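# Spread the towel flat, long sides pointing forward

## Task

Lay the towel out flat on the table as a single layer, with its long edges running straight away from the robot toward the far side of the table. Every part of it must stay at least one finger's width inside the table edge, two finger widths away from the basket rim, and more than a hand's width from each arm's column. The basket must stay upright with its entire base on the table, no more than three finger widths from its starting spot, and turned roughly the same way as at the start. Both grippers must release and move away at the end, and the result must hold without the robot touching anything.

## Robot and tools

Robot: two arms, left_arm and right_arm, each with a two-finger gripper. Both are described in one shared scene frame. The origin sits on the table top midway between the arms, +x points out over the table (away from the robot), +z points up, and left_arm is on the +y side. The base roots are left_arm at (+0.041, +0.375, 0) m with quat_wxyz (+0.998, 0, 0, -0.061) and right_arm at (-0.046, -0.227, 0) m with quat_wxyz (+0.996, 0, 0, +0.085). In each gripper's own axes the fingers point along +z and close along y. The reported end_effector_position is the point between the pads, about 1 cm short of the fingertips. Joint ranges in rad, base to hand: waist -2.618 to 3.054, shoulder 0 to 3.142, elbow 0 to 3.142, wrist pitch -1.571 to 1.571, wrist yaw -1.571 to 1.571, wrist roll -2.094 to 2.094. An elbow never quite straightens, and reported positions get less accurate at long reach.

execute_actions(actions): actions is a list of up to 15 actions run in sequence; an empty list only returns the current state and images. One action is a list of up to 15 rows, each row lasting one control step of 1/30 s; if fewer than 15 rows are given, the last one repeats for the remaining steps. A row is always 14 numbers in [-1, 1], both arms included: left_arm dx, dy, dz, rx, ry, rz, opening, then right_arm the same seven. dx to rz are an offset, in that gripper's own axes, from the pose measured when the action began (for the first action of a call, the last pose a result reported). Every row refers back to that same starting pose, not to the row before it. Scale: 1.0 equals 0.6 m of travel or 180 degrees; rx, ry, rz form a single rotation vector. The opening is absolute, not an offset: +1 is fully open (0.094 m), -1 is closed.

Per control step the command is clipped to 70 mm and 16 degrees from the measured pose, and position wins over orientation when both cannot be met. A distant target may therefore need several actions; after an action an arm goes at most to its last clipped pose.

move(target, speed, blocking): target is one 14-number row laid out as above, an offset in each gripper's own axes from the pose in the latest result that shows one, with an absolute opening sent at the start. Each gripper travels a straight line; both finish together, taking 0.5 to 10 s, and stop short if 10 s is not enough. speed is the top path speed per arm in m/s, 0.002 to 0.5 (default 0.25); turning is capped at twice that value in rad/s. Moves do not avoid obstacles or the other arm, hands lag and may overshoot the speed near full reach, and faster or deeper contacts push harder. blocking=false returns after 0.5 s while the arm keeps going; until a result shows the move ended, further moves and actions are refused, so use wait or stop. The move: line reports the ending (done, off_target, moving, held, fault) and any limits: paced means the sent pose was clipped, held means a safety check blocked steps (the arm may then rush). Each gripper's distance to its target is also given.

wait(seconds): 0 to 10; the arms keep their last command and a running move continues. stop(): brakes a running move; it needs some distance, and fingers keep moving. zoom_image(camera, region): camera is one of cam_head_left, cam_head_right, cam_high, cam_left_wrist, cam_right_wrist (all 504x504); region is [x0, y0, x1, y1] pixels from the top-left, at most 504 by 504. read_manual(section): only "licences", the URDF licence text. finished_scene(scene): pass the current scene number; it is final, so call it only once the goal holds with the grippers released and clear.

Results: the state line gives each arm's gripper position (m) and quat_wxyz. Hand target lines show where the controller is currently steering each gripper. grip_measured is the finger opening on the command scale; the last Joint positions value is the opening in metres. Readings may be off by about 1 mm per gripper. Step readings list positions at some steps; HELD marks steps where an arm's command was held back. A pose unreachable line means the clearance check altered or blocked that arm's command. FAULT lines report an arm stop. Calibration data per camera (intrinsics K, distortion D, T_world_to_cam) is given for projecting points; fixed cameras may be off by a couple of degrees and millimetres.

Practical points: arms tend to finish a centimetre or more low and drift down under zero offsets, so to keep an arm still, send the offset back to its desired pose in the first call of a reply and zeros afterward, aiming higher if it still sags. The simulation keeps running while you think, holding the last command. To grip, command an opening below grip_measured, about 0.03 lower for a firm hold; thin cloth gets less squeeze. Occasional tugs may act on held items. Never let the arms collide or push each other, never knock the towel or basket off the table, and avoid drops, slams and hard presses. Motors heat when holding loads: a MOTOR HOT warning comes at 75 °C, the arm is stopped for 10 s at 90 °C, and at 100 °C it goes limp and falls.

Each tool is called after "Request:" by a JSON object that holds its "op" and its "data".

## Session

Request:
{"op": "execute_actions", "data": {"actions": []}}

Scene clock: 0.00 s.
left_arm: end_effector_position=(+0.2258, +0.0800, +0.3309) grip_measured=+1.000 end_effector_quat_wxyz=(+0.416, +0.655, +0.393, +0.493) | right_arm: end_effector_position=(+0.5725, -0.2925, +0.2265) grip_measured=+1.000 end_effector_quat_wxyz=(+0.458, +0.060, +0.884, +0.075)
Joint positions: left_arm=[-1.409  1.353  1.231 -0.584 -1.31   1.212  0.094] | right_arm=[-0.34   2.186  2.083 -0.519 -0.217  0.078  0.094]
Joint velocities: left_arm=[-0.032  0.002  0.007  0.066 -0.022 -0.022  0.   ] | right_arm=[ 0.002 -0.002  0.002 -0.022 -0.007  0.007  0.   ]
Motor temperatures (°C, as the motors report them): left_arm=[27 27 28 28 28 26] | right_arm=[25 27 27 27 25 26]
Hand target (left_arm): +0.226, +0.083, +0.336; +0.420, +0.650, +0.397, +0.494
Hand target (right_arm): +0.574, -0.292, +0.239; +0.471, +0.056, +0.877, +0.075

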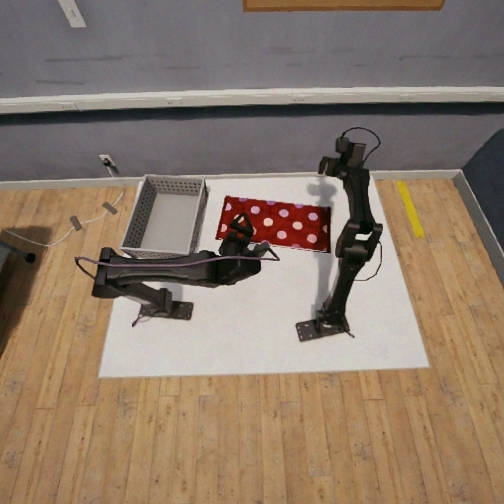

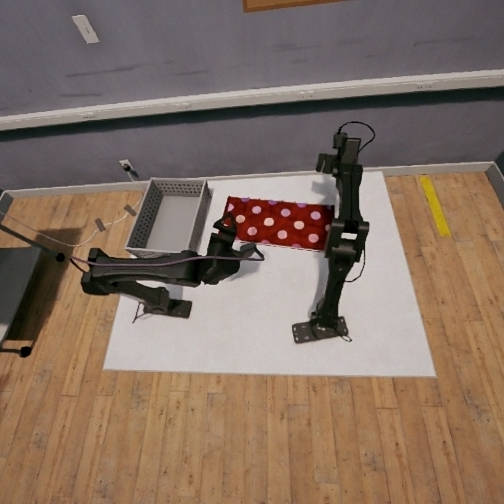

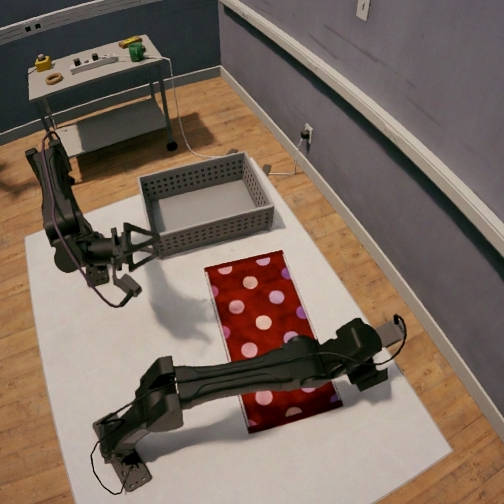

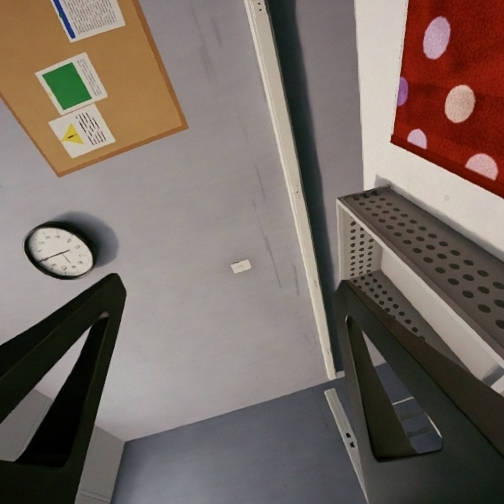

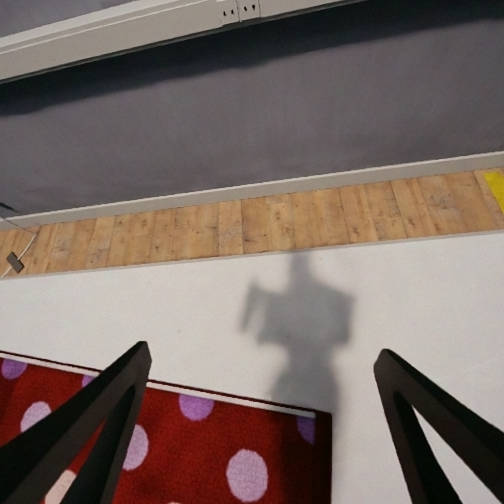

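Request:
{"op": "zoom_image", "data": {"camera": "cam_high", "region": [170,230,390,450]}}

Request:
{"op": "zoom_image", "data": {"camera": "cam_head_left", "region": [190,160,370,280]}}

Region (170, 230, 390, 450) of cam_high's 504x504 image, scaled by 2.291, with more detail than that image has.

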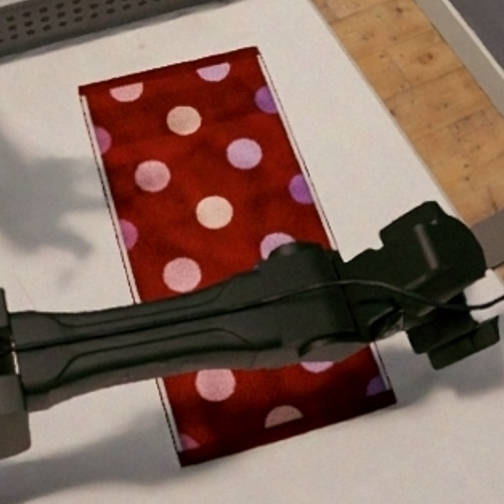

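Region (190, 160, 370, 280) of cam_head_left's 504x504 image, scaled by 2.800, with more detail than that image has.

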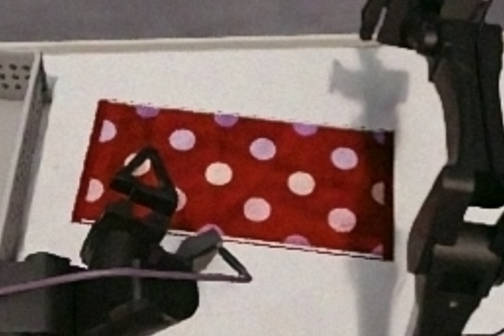

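Request:
{"op": "move", "data": {"target": [0.047,-0.24,0.057,0.398,0.336,-0.529,0,0.461,-0.117,-0.257,0.05,0.303,-0.04,0], "speed": 0.35}}

Scene clock: 4.53 s.
left_arm: end_effector_position=(+0.2497, +0.1448, +0.2065) grip_measured=+0.002 end_effector_quat_wxyz=(+0.024, +0.010, +0.999, -0.023) | right_arm: end_effector_position=(+0.2895, -0.3202, +0.0767) grip_measured=+0.002 end_effector_quat_wxyz=(-0.002, +0.001, +1.000, +0.004)
Joint positions: left_arm=[-0.716  1.696  1.753 -1.561 -0.005 -0.82   0.047] | right_arm=[-0.448  1.886  1.468 -1.16  -0.006 -0.275  0.047]
Joint velocities: left_arm=[-0.002 -0.007  0.007 -0.022  0.051 -0.007 -0.   ] | right_arm=[-0.007 -0.002 -0.017 -0.022 -0.007  0.037  0.001]
Motor temperatures (°C, as the motors report them): left_arm=[27 27 28 28 28 26] | right_arm=[25 29 27 27 25 26]
Hand target (left_arm): +0.247, +0.149, +0.201; +0.009, +0.004, +1.000, -0.010
Hand target (right_arm): +0.285, -0.324, +0.082; +0.001, +0.003, +1.000, +0.001
Off the commanded pose (left_arm): 0.009 m, 4 deg.
Off the commanded pose (right_arm): 0.007 m, 1 deg.
joint sent to its limit (left arm) — the command would take joint 4 (wrist pitch) past its lower limit, so that joint was sent only as far as its limit.
move: off_target (left_arm)
camera_calibration (this result's frames):
cam_left_wrist: T_world_to_cam=[[0.0426108, -0.99526, 0.0874212, 0.107751], [-0.744706, 0.0266916, 0.666859, 0.0635604], [-0.666032, -0.0935185, -0.740038, 0.431784], [0, 0, 0, 1]] pos_world=[0.330324, 0.145923, 0.267731]
cam_right_wrist: T_world_to_cam=[[0.0636632, -0.997882, -0.0133867, -0.334692], [-0.855912, -0.0614938, 0.513452, 0.240061], [-0.513188, -0.0212302, -0.858014, 0.299962], [0, 0, 0, 1]] pos_world=[0.380715, -0.312852, 0.129631]

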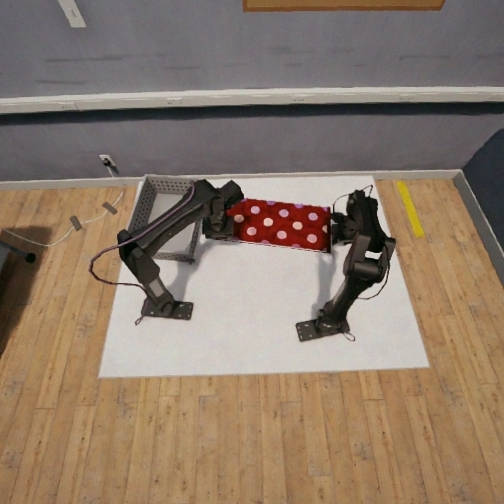

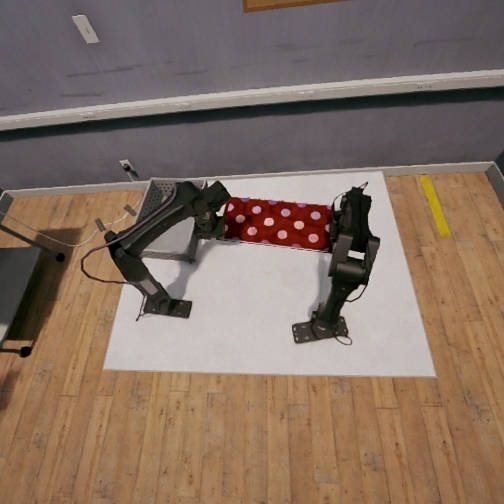

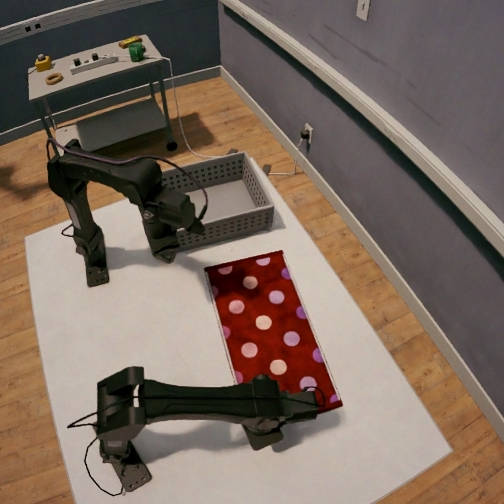

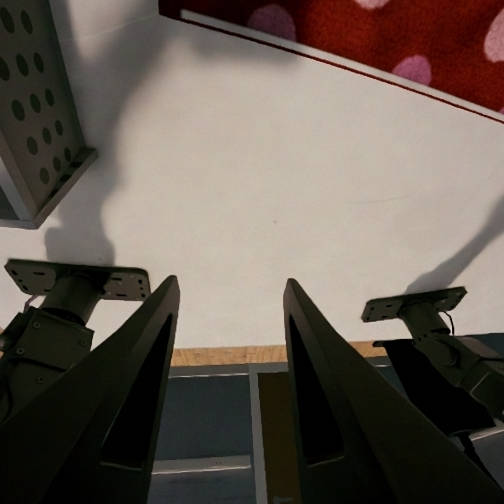

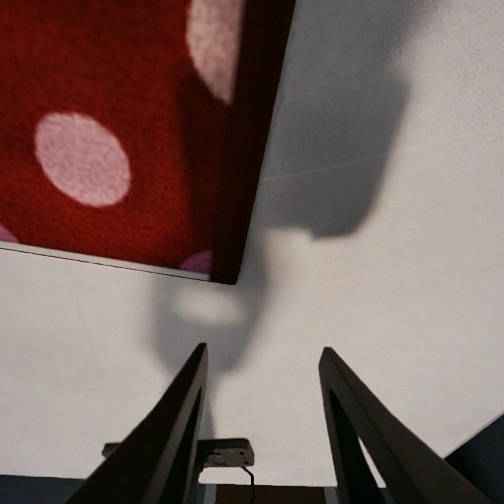

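Request:
{"op": "move", "data": {"target": [0.1,0.1,0,0,0,0,0,-0.012,0.015,0.115,0,0,0,0], "speed": 0.08}}

Request:
{"op": "move", "data": {"target": [0,0,0,0,0,0,0,0,0,0.003,0,0,0,-1]}}

Request:
{"op": "move", "data": {"target": [0,0,0,0,0,0,0,0.03,0.02,-0.06,0,0,0,-1], "speed": 0.08}}

Scene clock: 6.10 s.
left_arm: end_effector_position=(+0.1936, +0.2042, +0.1983) grip_measured=+0.002 end_effector_quat_wxyz=(+0.018, +0.009, +1.000, -0.018) | right_arm: end_effector_position=(+0.2893, -0.3148, +0.0168) grip_measured=+0.002 end_effector_quat_wxyz=(-0.012, +0.003, +1.000, +0.006)
Joint positions: left_arm=[-0.724  1.393  1.426 -1.552 -0.003 -0.829  0.047] | right_arm=[-0.433  1.963  1.326 -0.961 -0.006 -0.257  0.047]
Joint velocities: left_arm=[ 0.017 -0.007 -0.007 -0.022  0.037 -0.037 -0.001] | right_arm=[ 0.017  0.012  0.007 -0.007 -0.007  0.022 -0.001]
Motor temperatures (°C, as the motors report them): left_arm=[27 28 28 28 28 26] | right_arm=[25 29 27 27 25 26]
Hand target (left_arm): +0.191, +0.205, +0.200; +0.024, +0.010, +0.999, -0.023
Hand target (right_arm): +0.295, -0.311, +0.008; -0.003, +0.001, +1.000, +0.005
Off the commanded pose (left_arm): 0.004 m, 1 deg.
Off the commanded pose (right_arm): 0.012 m, 1 deg.
move: off_target (right_arm)
camera_calibration (this result's frames):
cam_left_wrist: T_world_to_cam=[[0.0453661, -0.995982, 0.0772094, 0.17163], [-0.736709, 0.0188435, 0.675947, 0.0238578], [-0.674686, -0.087546, -0.732895, 0.392974], [0, 0, 0, 1]] pos_world=[0.274924, 0.204894, 0.25863]
cam_right_wrist: T_world_to_cam=[[0.0595407, -0.998038, -0.0193452, -0.328905], [-0.845826, -0.060733, 0.529991, 0.268034], [-0.530126, -0.0151933, -0.847783, 0.255202], [0, 0, 0, 1]] pos_world=[0.381583, -0.308104, 0.0679381]

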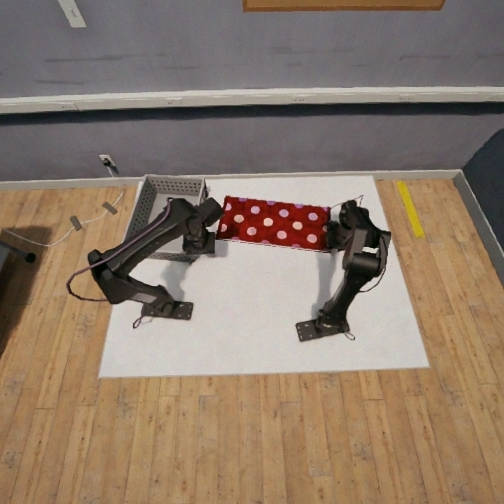

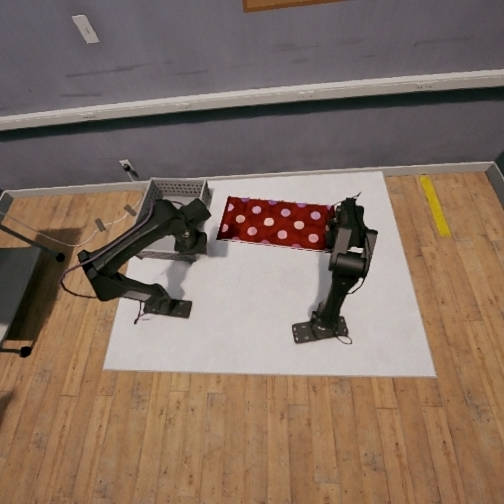

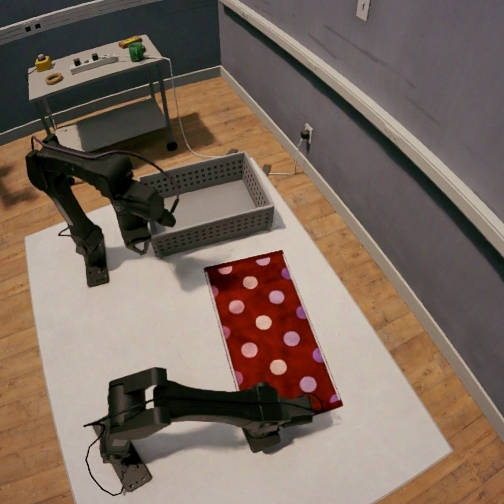

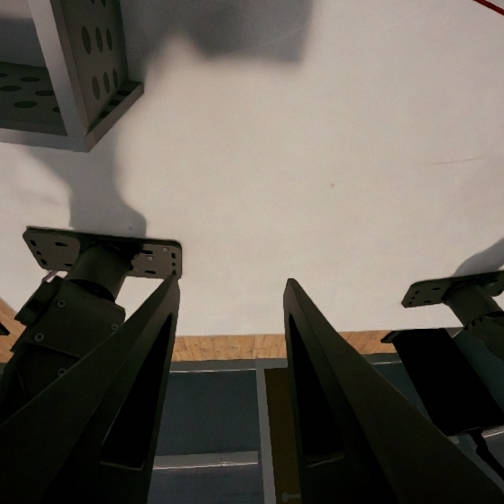

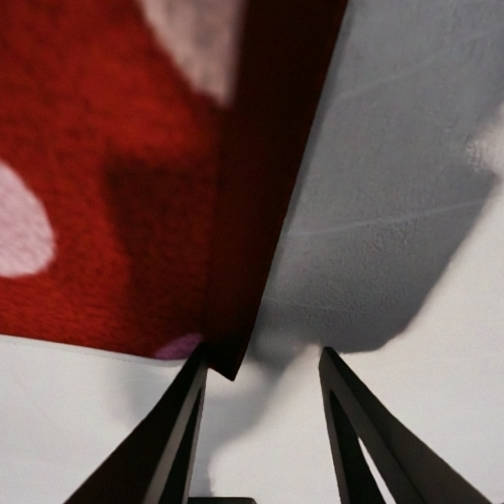

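Scene clock: 6.80 s.
left_arm: end_effector_position=(+0.1936, +0.2042, +0.1983) grip_measured=+0.002 end_effector_quat_wxyz=(+0.018, +0.009, +1.000, -0.018) | right_arm: end_effector_position=(+0.2879, -0.3080, +0.0178) grip_measured=-0.971 end_effector_quat_wxyz=(-0.013, +0.002, +1.000, +0.023)
Joint positions: left_arm=[-0.724  1.393  1.426 -1.552 -0.003 -0.829  0.047] | right_arm=[-0.431  1.96   1.326 -0.974 -0.037 -0.257  0.001]
Joint velocities: left_arm=[ 0.007 -0.002  0.002  0.007 -0.022 -0.051 -0.001] | right_arm=[-0.002 -0.002 -0.007  0.051  0.022  0.051  0.001]
Motor temperatures (°C, as the motors report them): left_arm=[27 28 28 28 28 26] | right_arm=[25 29 27 27 25 26]
Hand target (left_arm): +0.194, +0.204, +0.198; +0.018, +0.009, +1.000, -0.018
Hand target (right_arm): +0.289, -0.315, +0.015; -0.012, +0.003, +1.000, +0.006
Off the commanded pose (left_arm): 0.000 m, 0 deg.
Off the commanded pose (right_arm): 0.007 m, 2 deg.
move: done
camera_calibration (this result's frames):
cam_left_wrist: T_world_to_cam=[[0.0453661, -0.995982, 0.0772094, 0.17163], [-0.736709, 0.0188435, 0.675947, 0.0238578], [-0.674686, -0.087546, -0.732895, 0.392974], [0, 0, 0, 1]] pos_world=[0.274924, 0.204894, 0.25863]
cam_right_wrist: T_world_to_cam=[[0.0603481, -0.996797, -0.0524807, -0.32126], [-0.844377, -0.0790186, 0.529889, 0.260721], [-0.532339, 0.0123357, -0.846441, 0.264493], [0, 0, 0, 1]] pos_world=[0.380335, -0.302892, 0.0688646]

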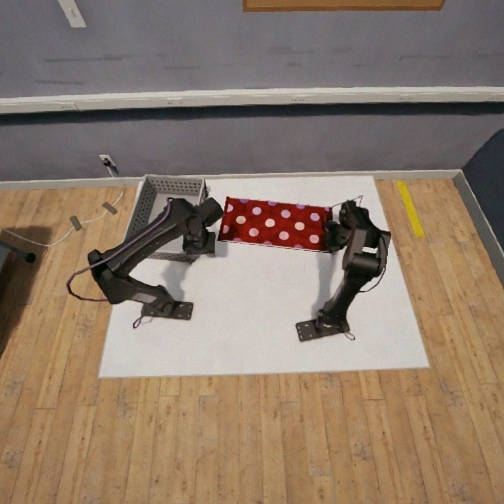

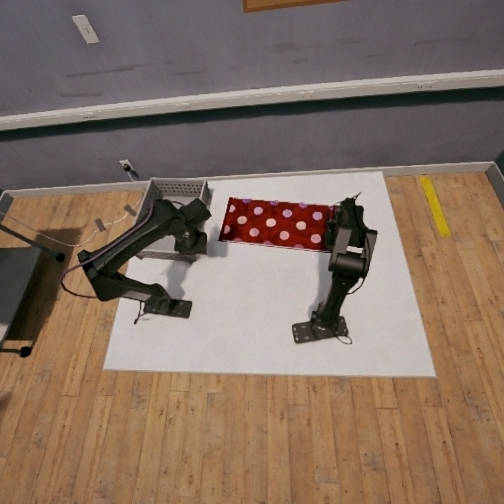

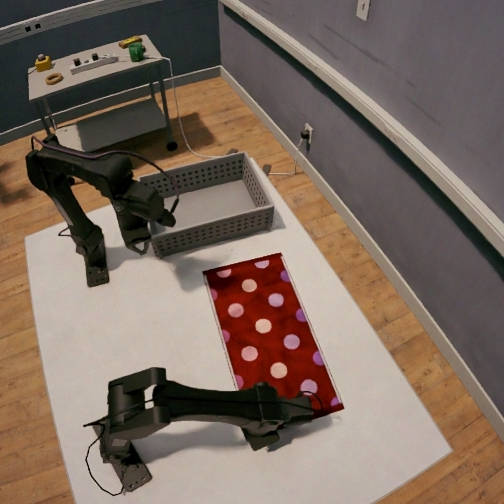

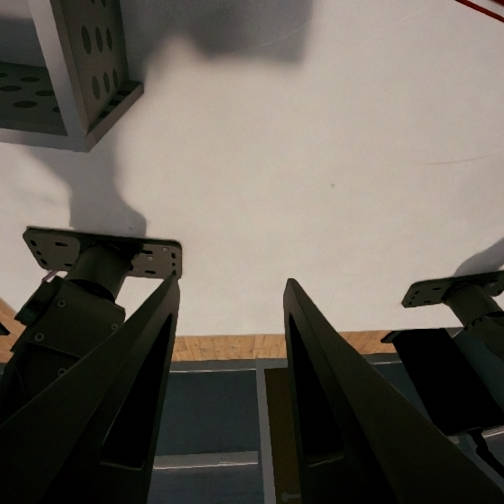

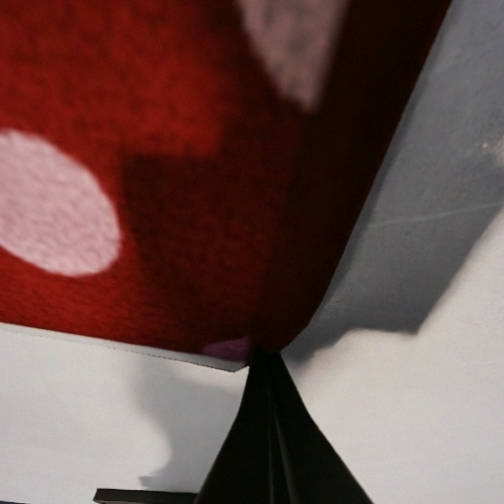

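Scene clock: 7.77 s.
left_arm: end_effector_position=(+0.1936, +0.2042, +0.1983) grip_measured=+0.002 end_effector_quat_wxyz=(+0.018, +0.009, +1.000, -0.018) | right_arm: end_effector_position=(+0.2715, -0.3004, +0.0494) grip_measured=-0.972 end_effector_quat_wxyz=(-0.017, +0.005, +1.000, +0.026)
Joint positions: left_arm=[-0.724  1.393  1.426 -1.552 -0.003 -0.829  0.047] | right_arm=[-0.424  1.864  1.326 -1.078 -0.041 -0.244  0.001]
Joint velocities: left_arm=[-0.002  0.002 -0.007  0.022 -0.051  0.022 -0.001] | right_arm=[ 0.002 -0.022 -0.017  0.037  0.007  0.022 -0.001]
Motor temperatures (°C, as the motors report them): left_arm=[27 28 28 28 28 26] | right_arm=[25 29 27 27 25 26]
Hand target (left_arm): +0.194, +0.204, +0.198; +0.018, +0.009, +1.000, -0.018
Hand target (right_arm): +0.272, -0.297, +0.055; -0.013, +0.002, +1.000, +0.023
Off the commanded pose (left_arm): 0.000 m, 0 deg.
Off the commanded pose (right_arm): 0.006 m, 1 deg.
move: done
camera_calibration (this result's frames):
cam_left_wrist: T_world_to_cam=[[0.0453661, -0.995982, 0.0772094, 0.17163], [-0.736709, 0.0188435, 0.675947, 0.0238578], [-0.674686, -0.087546, -0.732895, 0.392974], [0, 0, 0, 1]] pos_world=[0.274924, 0.204894, 0.25863]
cam_right_wrist: T_world_to_cam=[[0.054868, -0.996779, -0.0584845, -0.309267], [-0.8411, -0.0777047, 0.535269, 0.229961], [-0.538089, 0.0198222, -0.842655, 0.286094], [0, 0, 0, 1]] pos_world=[0.364333, -0.296073, 0.0999005]

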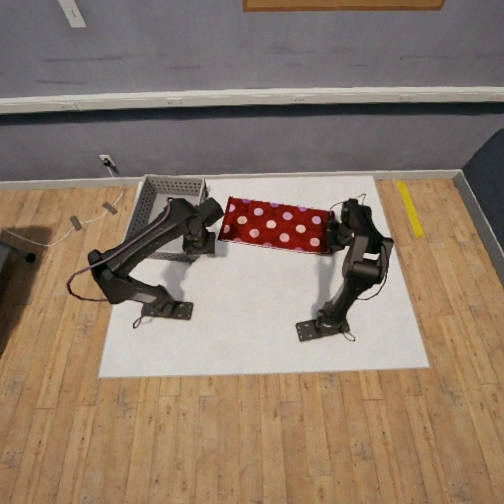

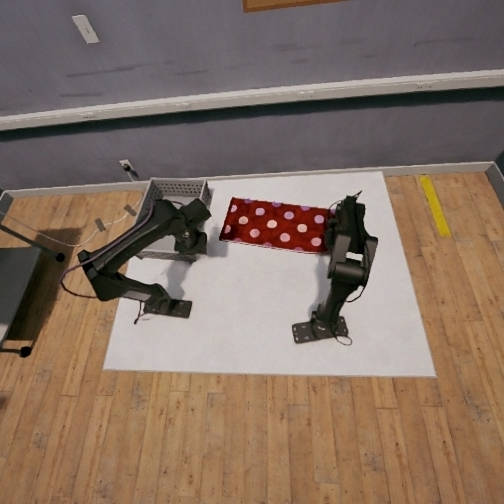

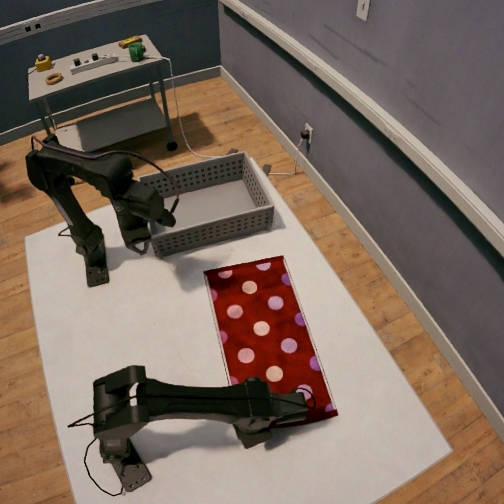

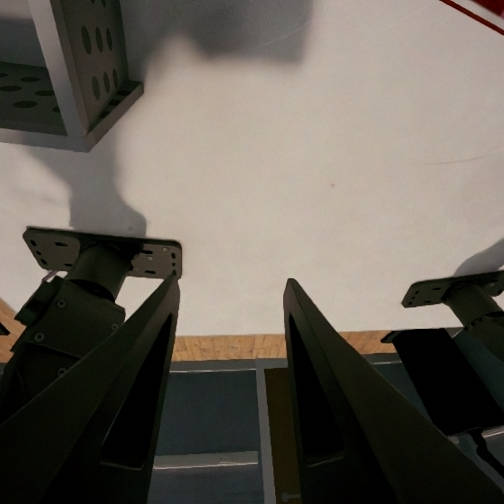

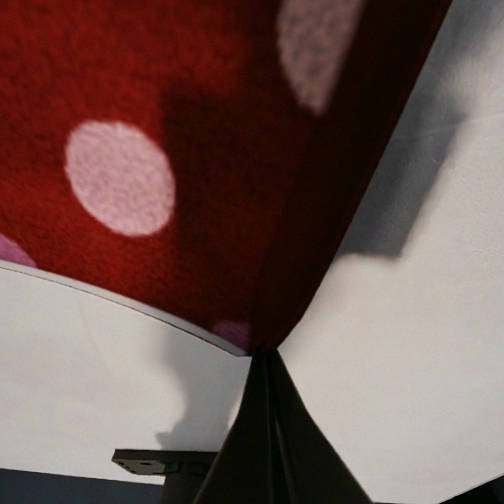

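Request:
{"op": "move", "data": {"target": [0,0.2,0,0,0,0,0,0.19,0.17,0.03,0,0,0.12,-1], "speed": 0.1}}

Request:
{"op": "move", "data": {"target": [0,0,0,0,0,0,0,0.184,0.19,0.01,0,0,0.1,-1], "speed": 0.1}}

Scene clock: 10.33 s.
left_arm: end_effector_position=(+0.2022, +0.3191, +0.1919) grip_measured=+0.002 end_effector_quat_wxyz=(+0.044, +0.008, +0.999, -0.023) | right_arm: end_effector_position=(+0.1580, -0.1968, +0.0430) grip_measured=-0.972 end_effector_quat_wxyz=(-0.032, +0.193, +0.980, +0.023)
Joint positions: left_arm=[-0.199  1.132  1.221 -1.563  0.016 -0.306  0.047] | right_arm=[-0.083  1.428  0.827 -1.019 -0.063  0.476  0.001]
Joint velocities: left_arm=[-0.002  0.012 -0.012  0.022 -0.022  0.007  0.   ] | right_arm=[-0.012 -0.017 -0.022  0.022  0.022  0.007  0.001]
Motor temperatures (°C, as the motors report them): left_arm=[27 28 28 28 28 26] | right_arm=[25 29 27 27 25 26]
Hand target (left_arm): +0.195, +0.322, +0.192; +0.041, +0.008, +0.999, -0.024
Hand target (right_arm): +0.158, -0.194, +0.044; -0.024, +0.192, +0.981, +0.027
Off the commanded pose (left_arm): 0.008 m, 3 deg.
Off the commanded pose (right_arm): 0.002 m, 1 deg.
joint sent to its limit (left arm) — the command would take joint 4 (wrist pitch) past its lower limit, so that joint was sent only as far as its limit.
move: off_target (left_arm)
camera_calibration (this result's frames):
cam_left_wrist: T_world_to_cam=[[0.0433586, -0.99515, 0.0882971, 0.284169], [-0.770398, 0.0229665, 0.63715, 0.0452565], [-0.636088, -0.0956498, -0.765665, 0.405201], [0, 0, 0, 1]] pos_world=[0.280288, 0.320509, 0.256322]
cam_right_wrist: T_world_to_cam=[[-0.319887, -0.946478, -0.0430381, -0.131693], [-0.786667, 0.24001, 0.568814, 0.198398], [-0.528041, 0.215813, -0.821339, 0.253582], [0, 0, 0, 1]] pos_world=[0.247848, -0.226988, 0.0897578]

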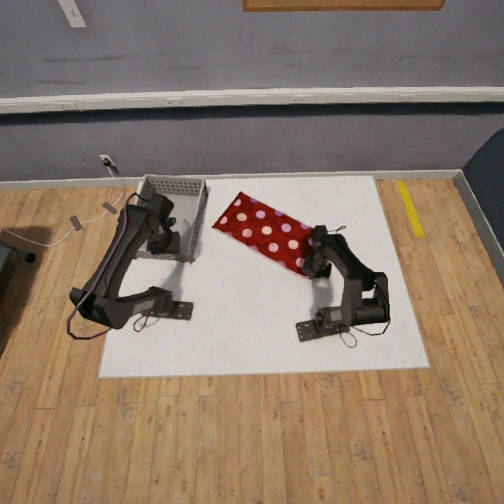

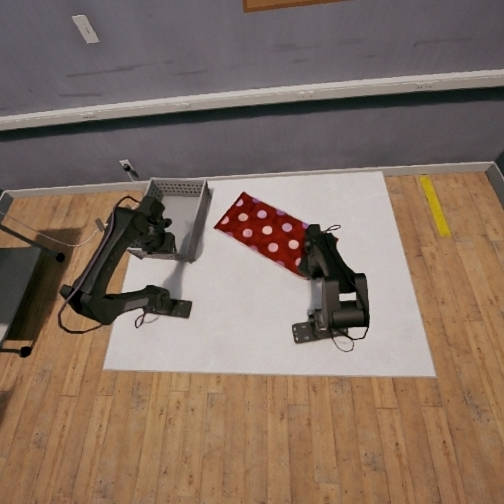

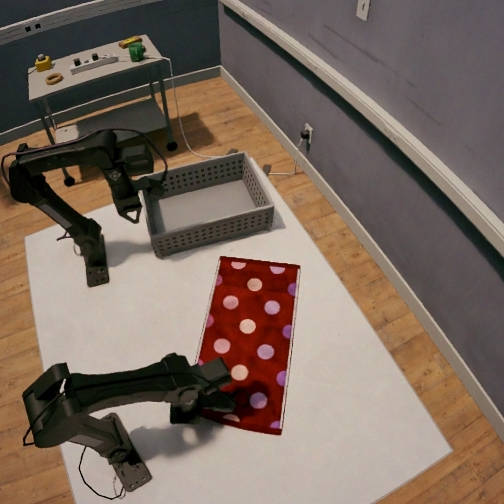

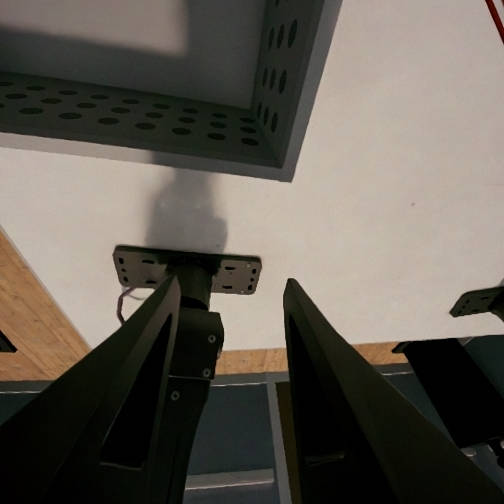

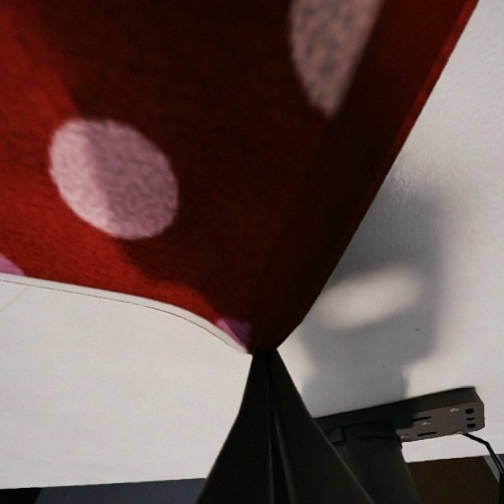

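Scene clock: 12.50 s.
left_arm: end_effector_position=(+0.2022, +0.3191, +0.1919) grip_measured=+0.002 end_effector_quat_wxyz=(+0.044, +0.008, +0.999, -0.022) | right_arm: end_effector_position=(+0.0903, -0.0528, +0.0447) grip_measured=-0.972 end_effector_quat_wxyz=(-0.054, +0.346, +0.937, +0.013)
Joint positions: left_arm=[-0.199  1.132  1.221 -1.563  0.016 -0.306  0.047] | right_arm=[ 0.643  1.453  0.853 -0.99  -0.109  1.52   0.001]
Joint velocities: left_arm=[ 0.007 -0.012  0.022 -0.037  0.007 -0.037 -0.002] | right_arm=[-0.007  0.012 -0.022  0.051  0.037  0.037  0.   ]
Motor temperatures (°C, as the motors report them): left_arm=[27 28 28 28 28 26] | right_arm=[25 29 27 27 25 26]
Hand target (left_arm): +0.202, +0.319, +0.192; +0.044, +0.008, +0.999, -0.022
Hand target (right_arm): +0.096, -0.045, +0.049; -0.046, +0.344, +0.938, +0.022
Off the commanded pose (left_arm): 0.000 m, 0 deg.
Off the commanded pose (right_arm): 0.010 m, 2 deg.
move: done
camera_calibration (this result's frames):
cam_left_wrist: T_world_to_cam=[[0.0429793, -0.995169, 0.0882647, 0.284258], [-0.7704, 0.0232377, 0.637137, 0.0451729], [-0.636111, -0.0953828, -0.76568, 0.405123], [0, 0, 0, 1]] pos_world=[0.280287, 0.320477, 0.256323]
cam_right_wrist: T_world_to_cam=[[-0.598888, -0.800832, 0.000375632, 0.0140316], [-0.639388, 0.478438, 0.601897, 0.107471], [-0.482198, 0.360229, -0.798574, 0.190615], [0, 0, 0, 1]] pos_world=[0.169033, -0.108846, 0.0875286]

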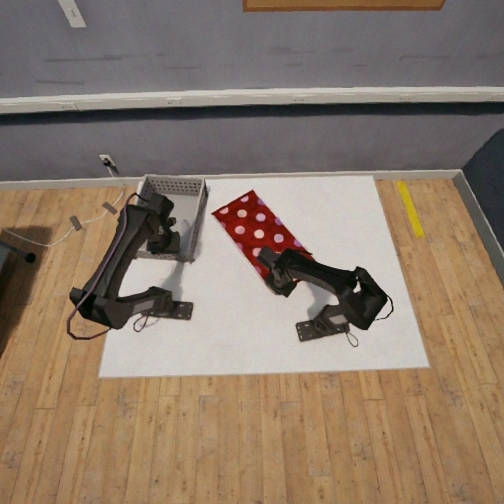

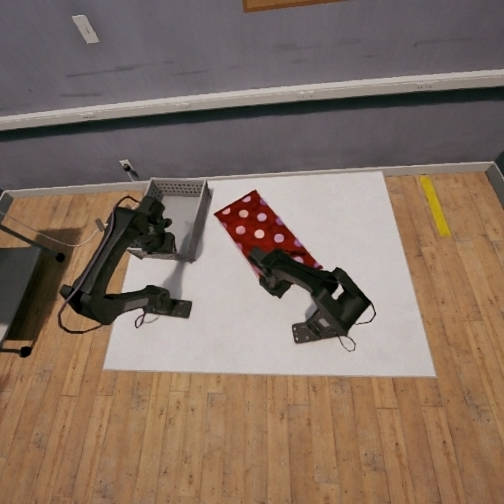

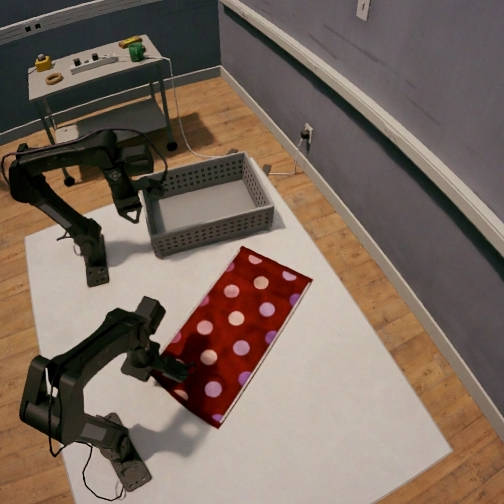

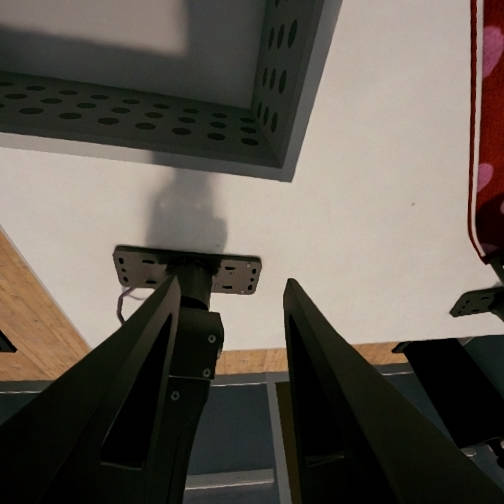

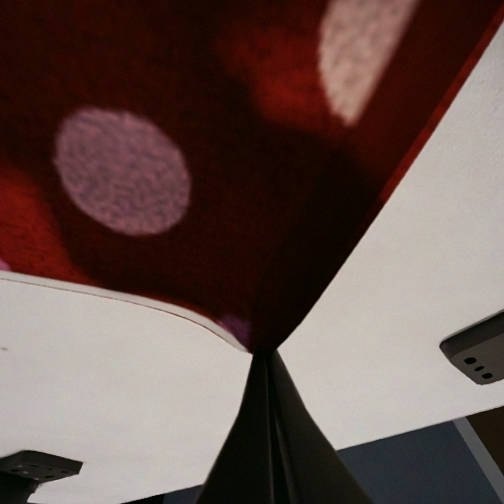

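Request:
{"op": "move", "data": {"target": [0,0,0,0,0,0,0,0.184,0.215,0.06,0,0,0.06,-1], "speed": 0.1}}

Request:
{"op": "move", "data": {"target": [0,0,0,0,0,0,0,0,0,-0.01,0,0,0,0]}}

Request:
{"op": "move", "data": {"target": [0,0,0,0,0,0,0,-0.62,0.13,-0.19,0,-0.06,-0.285,0]}}

Scene clock: 14.80 s.
left_arm: end_effector_position=(+0.2022, +0.3191, +0.1919) grip_measured=+0.002 end_effector_quat_wxyz=(+0.044, +0.008, +0.999, -0.022) | right_arm: end_effector_position=(+0.0847, +0.1061, +0.0190) grip_measured=-0.972 end_effector_quat_wxyz=(-0.061, +0.436, +0.898, -0.006)
Joint positions: left_arm=[-0.199  1.132  1.221 -1.563  0.016 -0.306  0.047] | right_arm=[ 0.963  1.984  1.36  -0.958 -0.122  2.036  0.001]
Joint velocities: left_arm=[ 0.002 -0.012 -0.022 -0.051 -0.022 -0.051  0.001] | right_arm=[-0.012 -0.012  0.007 -0.022  0.022  0.037  0.001]
Motor temperatures (°C, as the motors report them): left_arm=[27 27 28 28 28 26] | right_arm=[25 29 28 27 25 26]
Hand target (left_arm): +0.202, +0.319, +0.192; +0.044, +0.008, +0.999, -0.022
Hand target (right_arm): +0.085, +0.119, +0.015; -0.060, +0.432, +0.900, +0.007
Off the commanded pose (left_arm): 0.000 m, 0 deg.
Off the commanded pose (right_arm): 0.013 m, 2 deg.
move: off_target (right_arm)
camera_calibration (this result's frames):
cam_left_wrist: T_world_to_cam=[[0.0429793, -0.995169, 0.0882647, 0.284258], [-0.7704, 0.0232377, 0.637137, 0.0451729], [-0.636111, -0.0953828, -0.76568, 0.405123], [0, 0, 0, 1]] pos_world=[0.280287, 0.320477, 0.256323]
cam_right_wrist: T_world_to_cam=[[-0.740344, -0.670253, 0.0514851, 0.135021], [-0.514036, 0.613815, 0.599164, 0.0183989], [-0.433194, 0.417122, -0.798969, 0.0999793], [0, 0, 0, 1]] pos_world=[0.15273, 0.0375013, 0.0619049]

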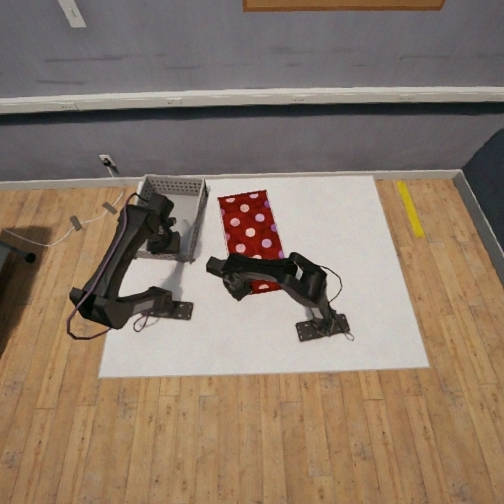

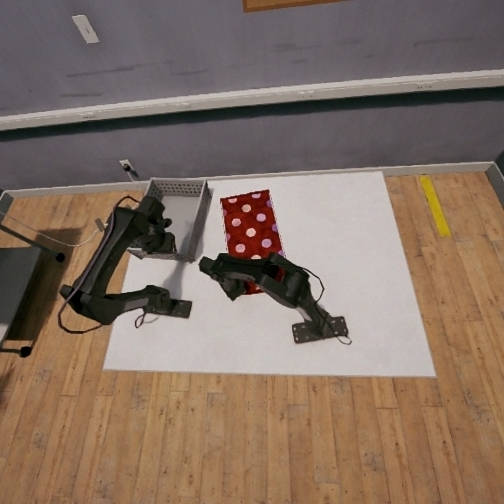

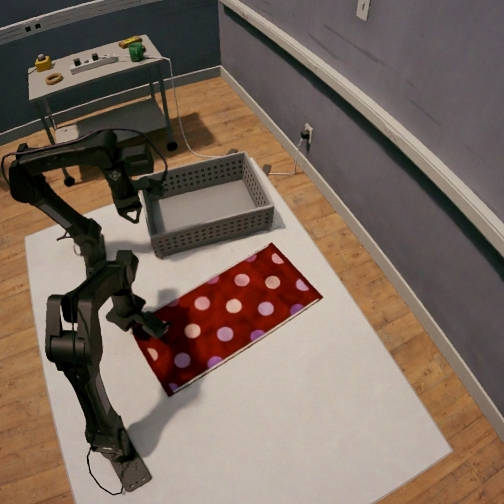

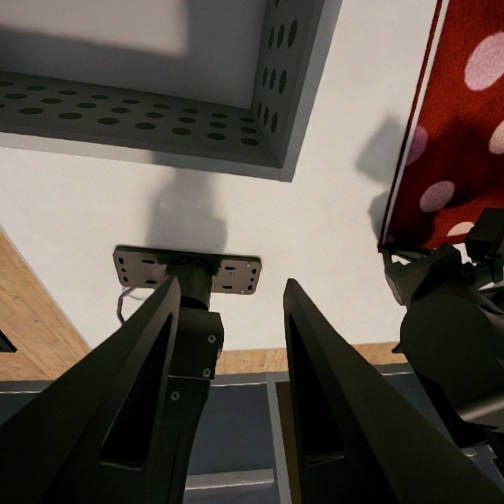

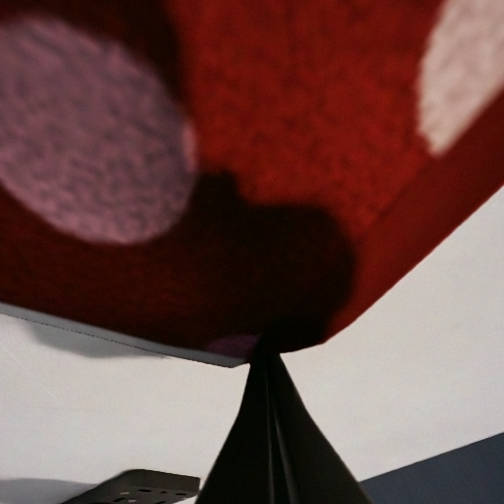

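Scene clock: 15.50 s.
left_arm: end_effector_position=(+0.2022, +0.3191, +0.1919) grip_measured=+0.002 end_effector_quat_wxyz=(+0.044, +0.008, +0.999, -0.022) | right_arm: end_effector_position=(+0.0783, +0.1011, +0.0209) grip_measured=-0.003 end_effector_quat_wxyz=(-0.071, +0.436, +0.897, -0.020)
Joint positions: left_arm=[-0.199  1.132  1.221 -1.563  0.016 -0.306  0.047] | right_arm=[ 0.963  1.98   1.36  -0.989 -0.142  2.036  0.047]
Joint velocities: left_arm=[ 0.012 -0.012 -0.007  0.022  0.022  0.022 -0.   ] | right_arm=[-0.007 -0.012 -0.012 -0.007 -0.066  0.037 -0.   ]
Motor temperatures (°C, as the motors report them): left_arm=[27 27 28 28 28 26] | right_arm=[25 29 28 27 25 26]
Hand target (left_arm): +0.202, +0.319, +0.192; +0.044, +0.008, +0.999, -0.022
Hand target (right_arm): +0.085, +0.106, +0.025; -0.061, +0.436, +0.898, -0.006
Off the commanded pose (left_arm): 0.000 m, 0 deg.
Off the commanded pose (right_arm): 0.009 m, 2 deg.
move: done
camera_calibration (this result's frames):
cam_left_wrist: T_world_to_cam=[[0.0429793, -0.995169, 0.0882647, 0.284258], [-0.7704, 0.0232377, 0.637137, 0.0451729], [-0.636111, -0.0953828, -0.76568, 0.405123], [0, 0, 0, 1]] pos_world=[0.280287, 0.320477, 0.256323]
cam_right_wrist: T_world_to_cam=[[-0.73863, -0.668813, 0.0843524, 0.125877], [-0.495594, 0.623581, 0.604594, 0.0144968], [-0.456961, 0.404766, -0.792055, 0.103835], [0, 0, 0, 1]] pos_world=[0.147609, 0.0331192, 0.0628603]

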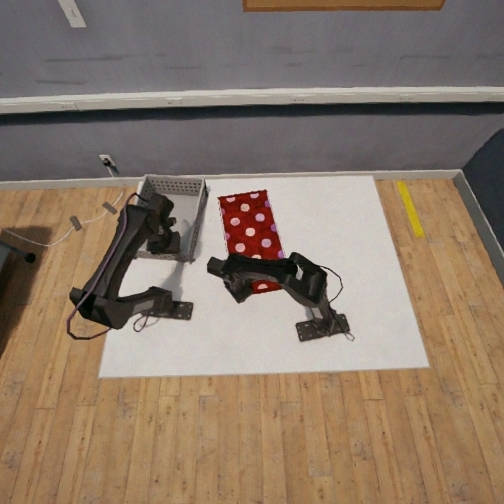

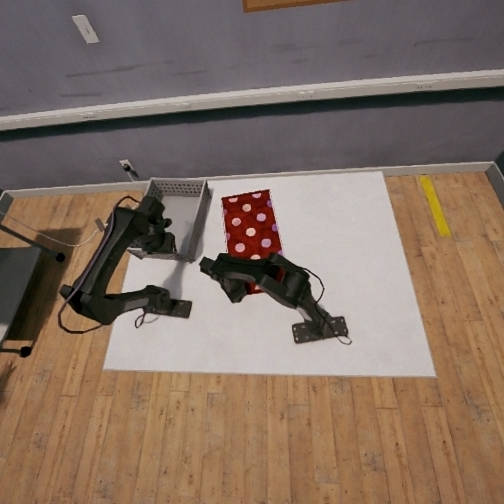

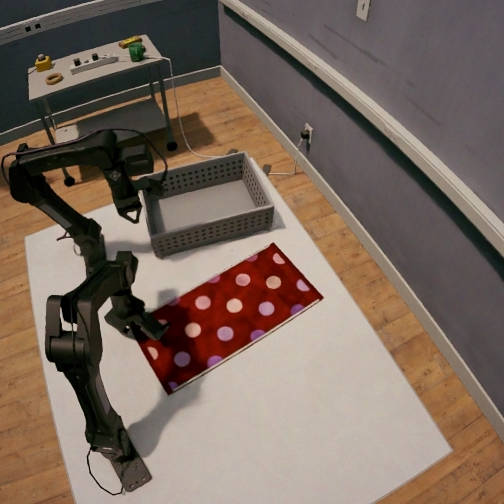

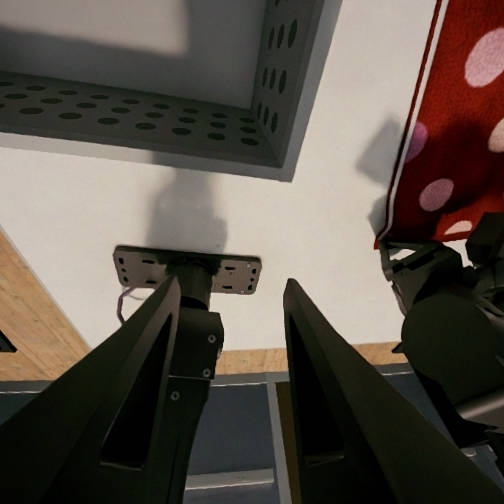

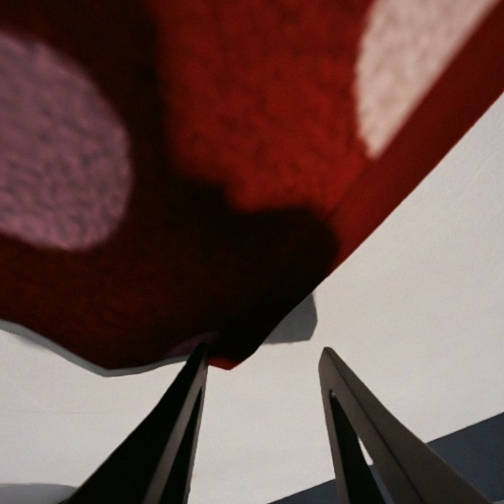

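Scene clock: 18.03 s.
left_arm: end_effector_position=(+0.2022, +0.3191, +0.1919) grip_measured=+0.002 end_effector_quat_wxyz=(+0.044, +0.008, +0.999, -0.022) | right_arm: end_effector_position=(+0.3816, -0.1496, +0.0867) grip_measured=-0.002 end_effector_quat_wxyz=(+0.013, +0.006, +0.999, -0.032)
Joint positions: left_arm=[-0.199  1.132  1.221 -1.563  0.016 -0.306  0.047] | right_arm=[ 0.034  2.221  2.004 -1.343  0.069  0.217  0.047]
Joint velocities: left_arm=[-0.007  0.002  0.007 -0.037 -0.066 -0.037 -0.   ] | right_arm=[ 0.002 -0.007  0.012 -0.007  0.007 -0.022 -0.001]
Motor temperatures (°C, as the motors report them): left_arm=[27 27 29 28 28 26] | right_arm=[25 29 28 27 25 26]
Hand target (left_arm): +0.202, +0.319, +0.192; +0.044, +0.008, +0.999, -0.022
Hand target (right_arm): +0.386, -0.149, +0.092; +0.021, +0.002, +0.999, -0.034
Off the commanded pose (left_arm): 0.000 m, 0 deg.
Off the commanded pose (right_arm): 0.004 m, 1 deg.
move: done
camera_calibration (this result's frames):
cam_left_wrist: T_world_to_cam=[[0.0429793, -0.995169, 0.0882647, 0.284258], [-0.7704, 0.0232377, 0.637137, 0.0451729], [-0.636111, -0.0953828, -0.76568, 0.405123], [0, 0, 0, 1]] pos_world=[0.280287, 0.320477, 0.256323]
cam_right_wrist: T_world_to_cam=[[0.052371, -0.996786, 0.0606293, -0.172129], [-0.871211, -0.0159296, 0.490651, 0.338903], [-0.488108, -0.0785168, -0.869244, 0.342256], [0, 0, 0, 1]] pos_world=[0.471329, -0.139305, 0.141657]

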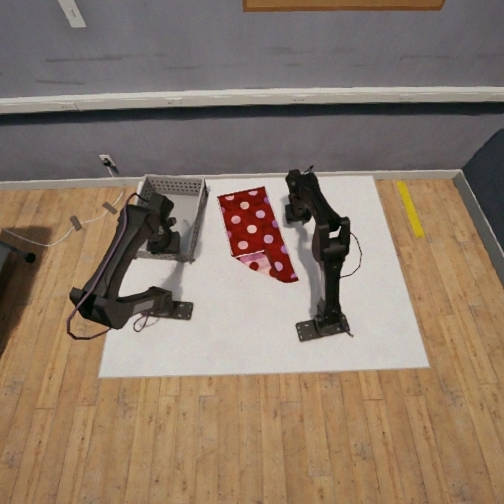

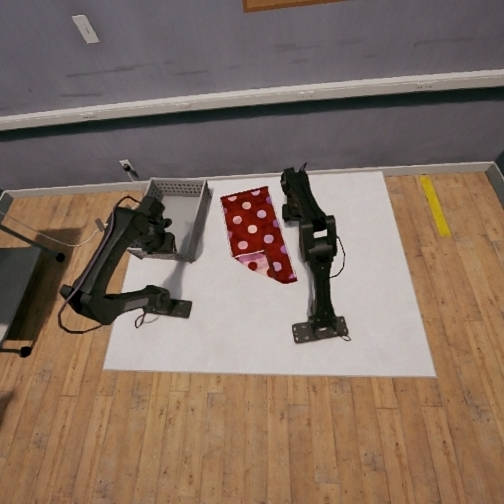

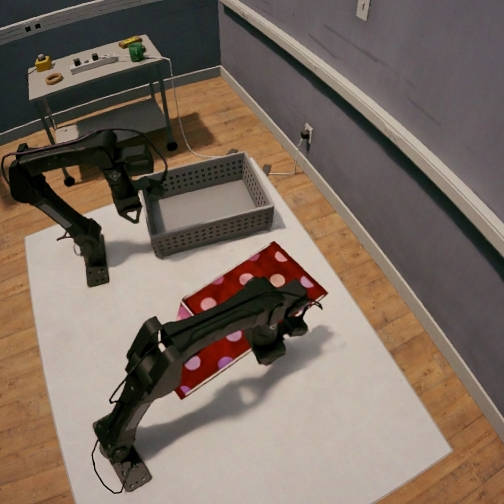

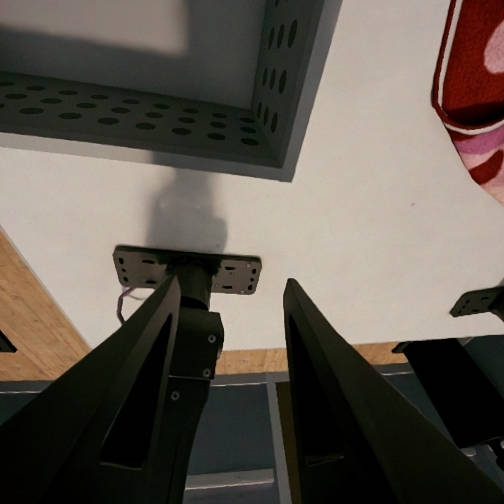

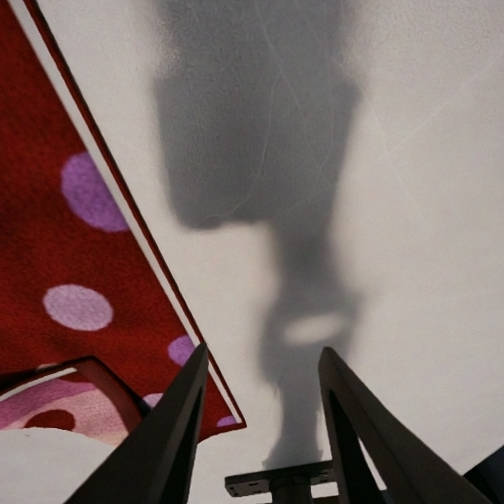

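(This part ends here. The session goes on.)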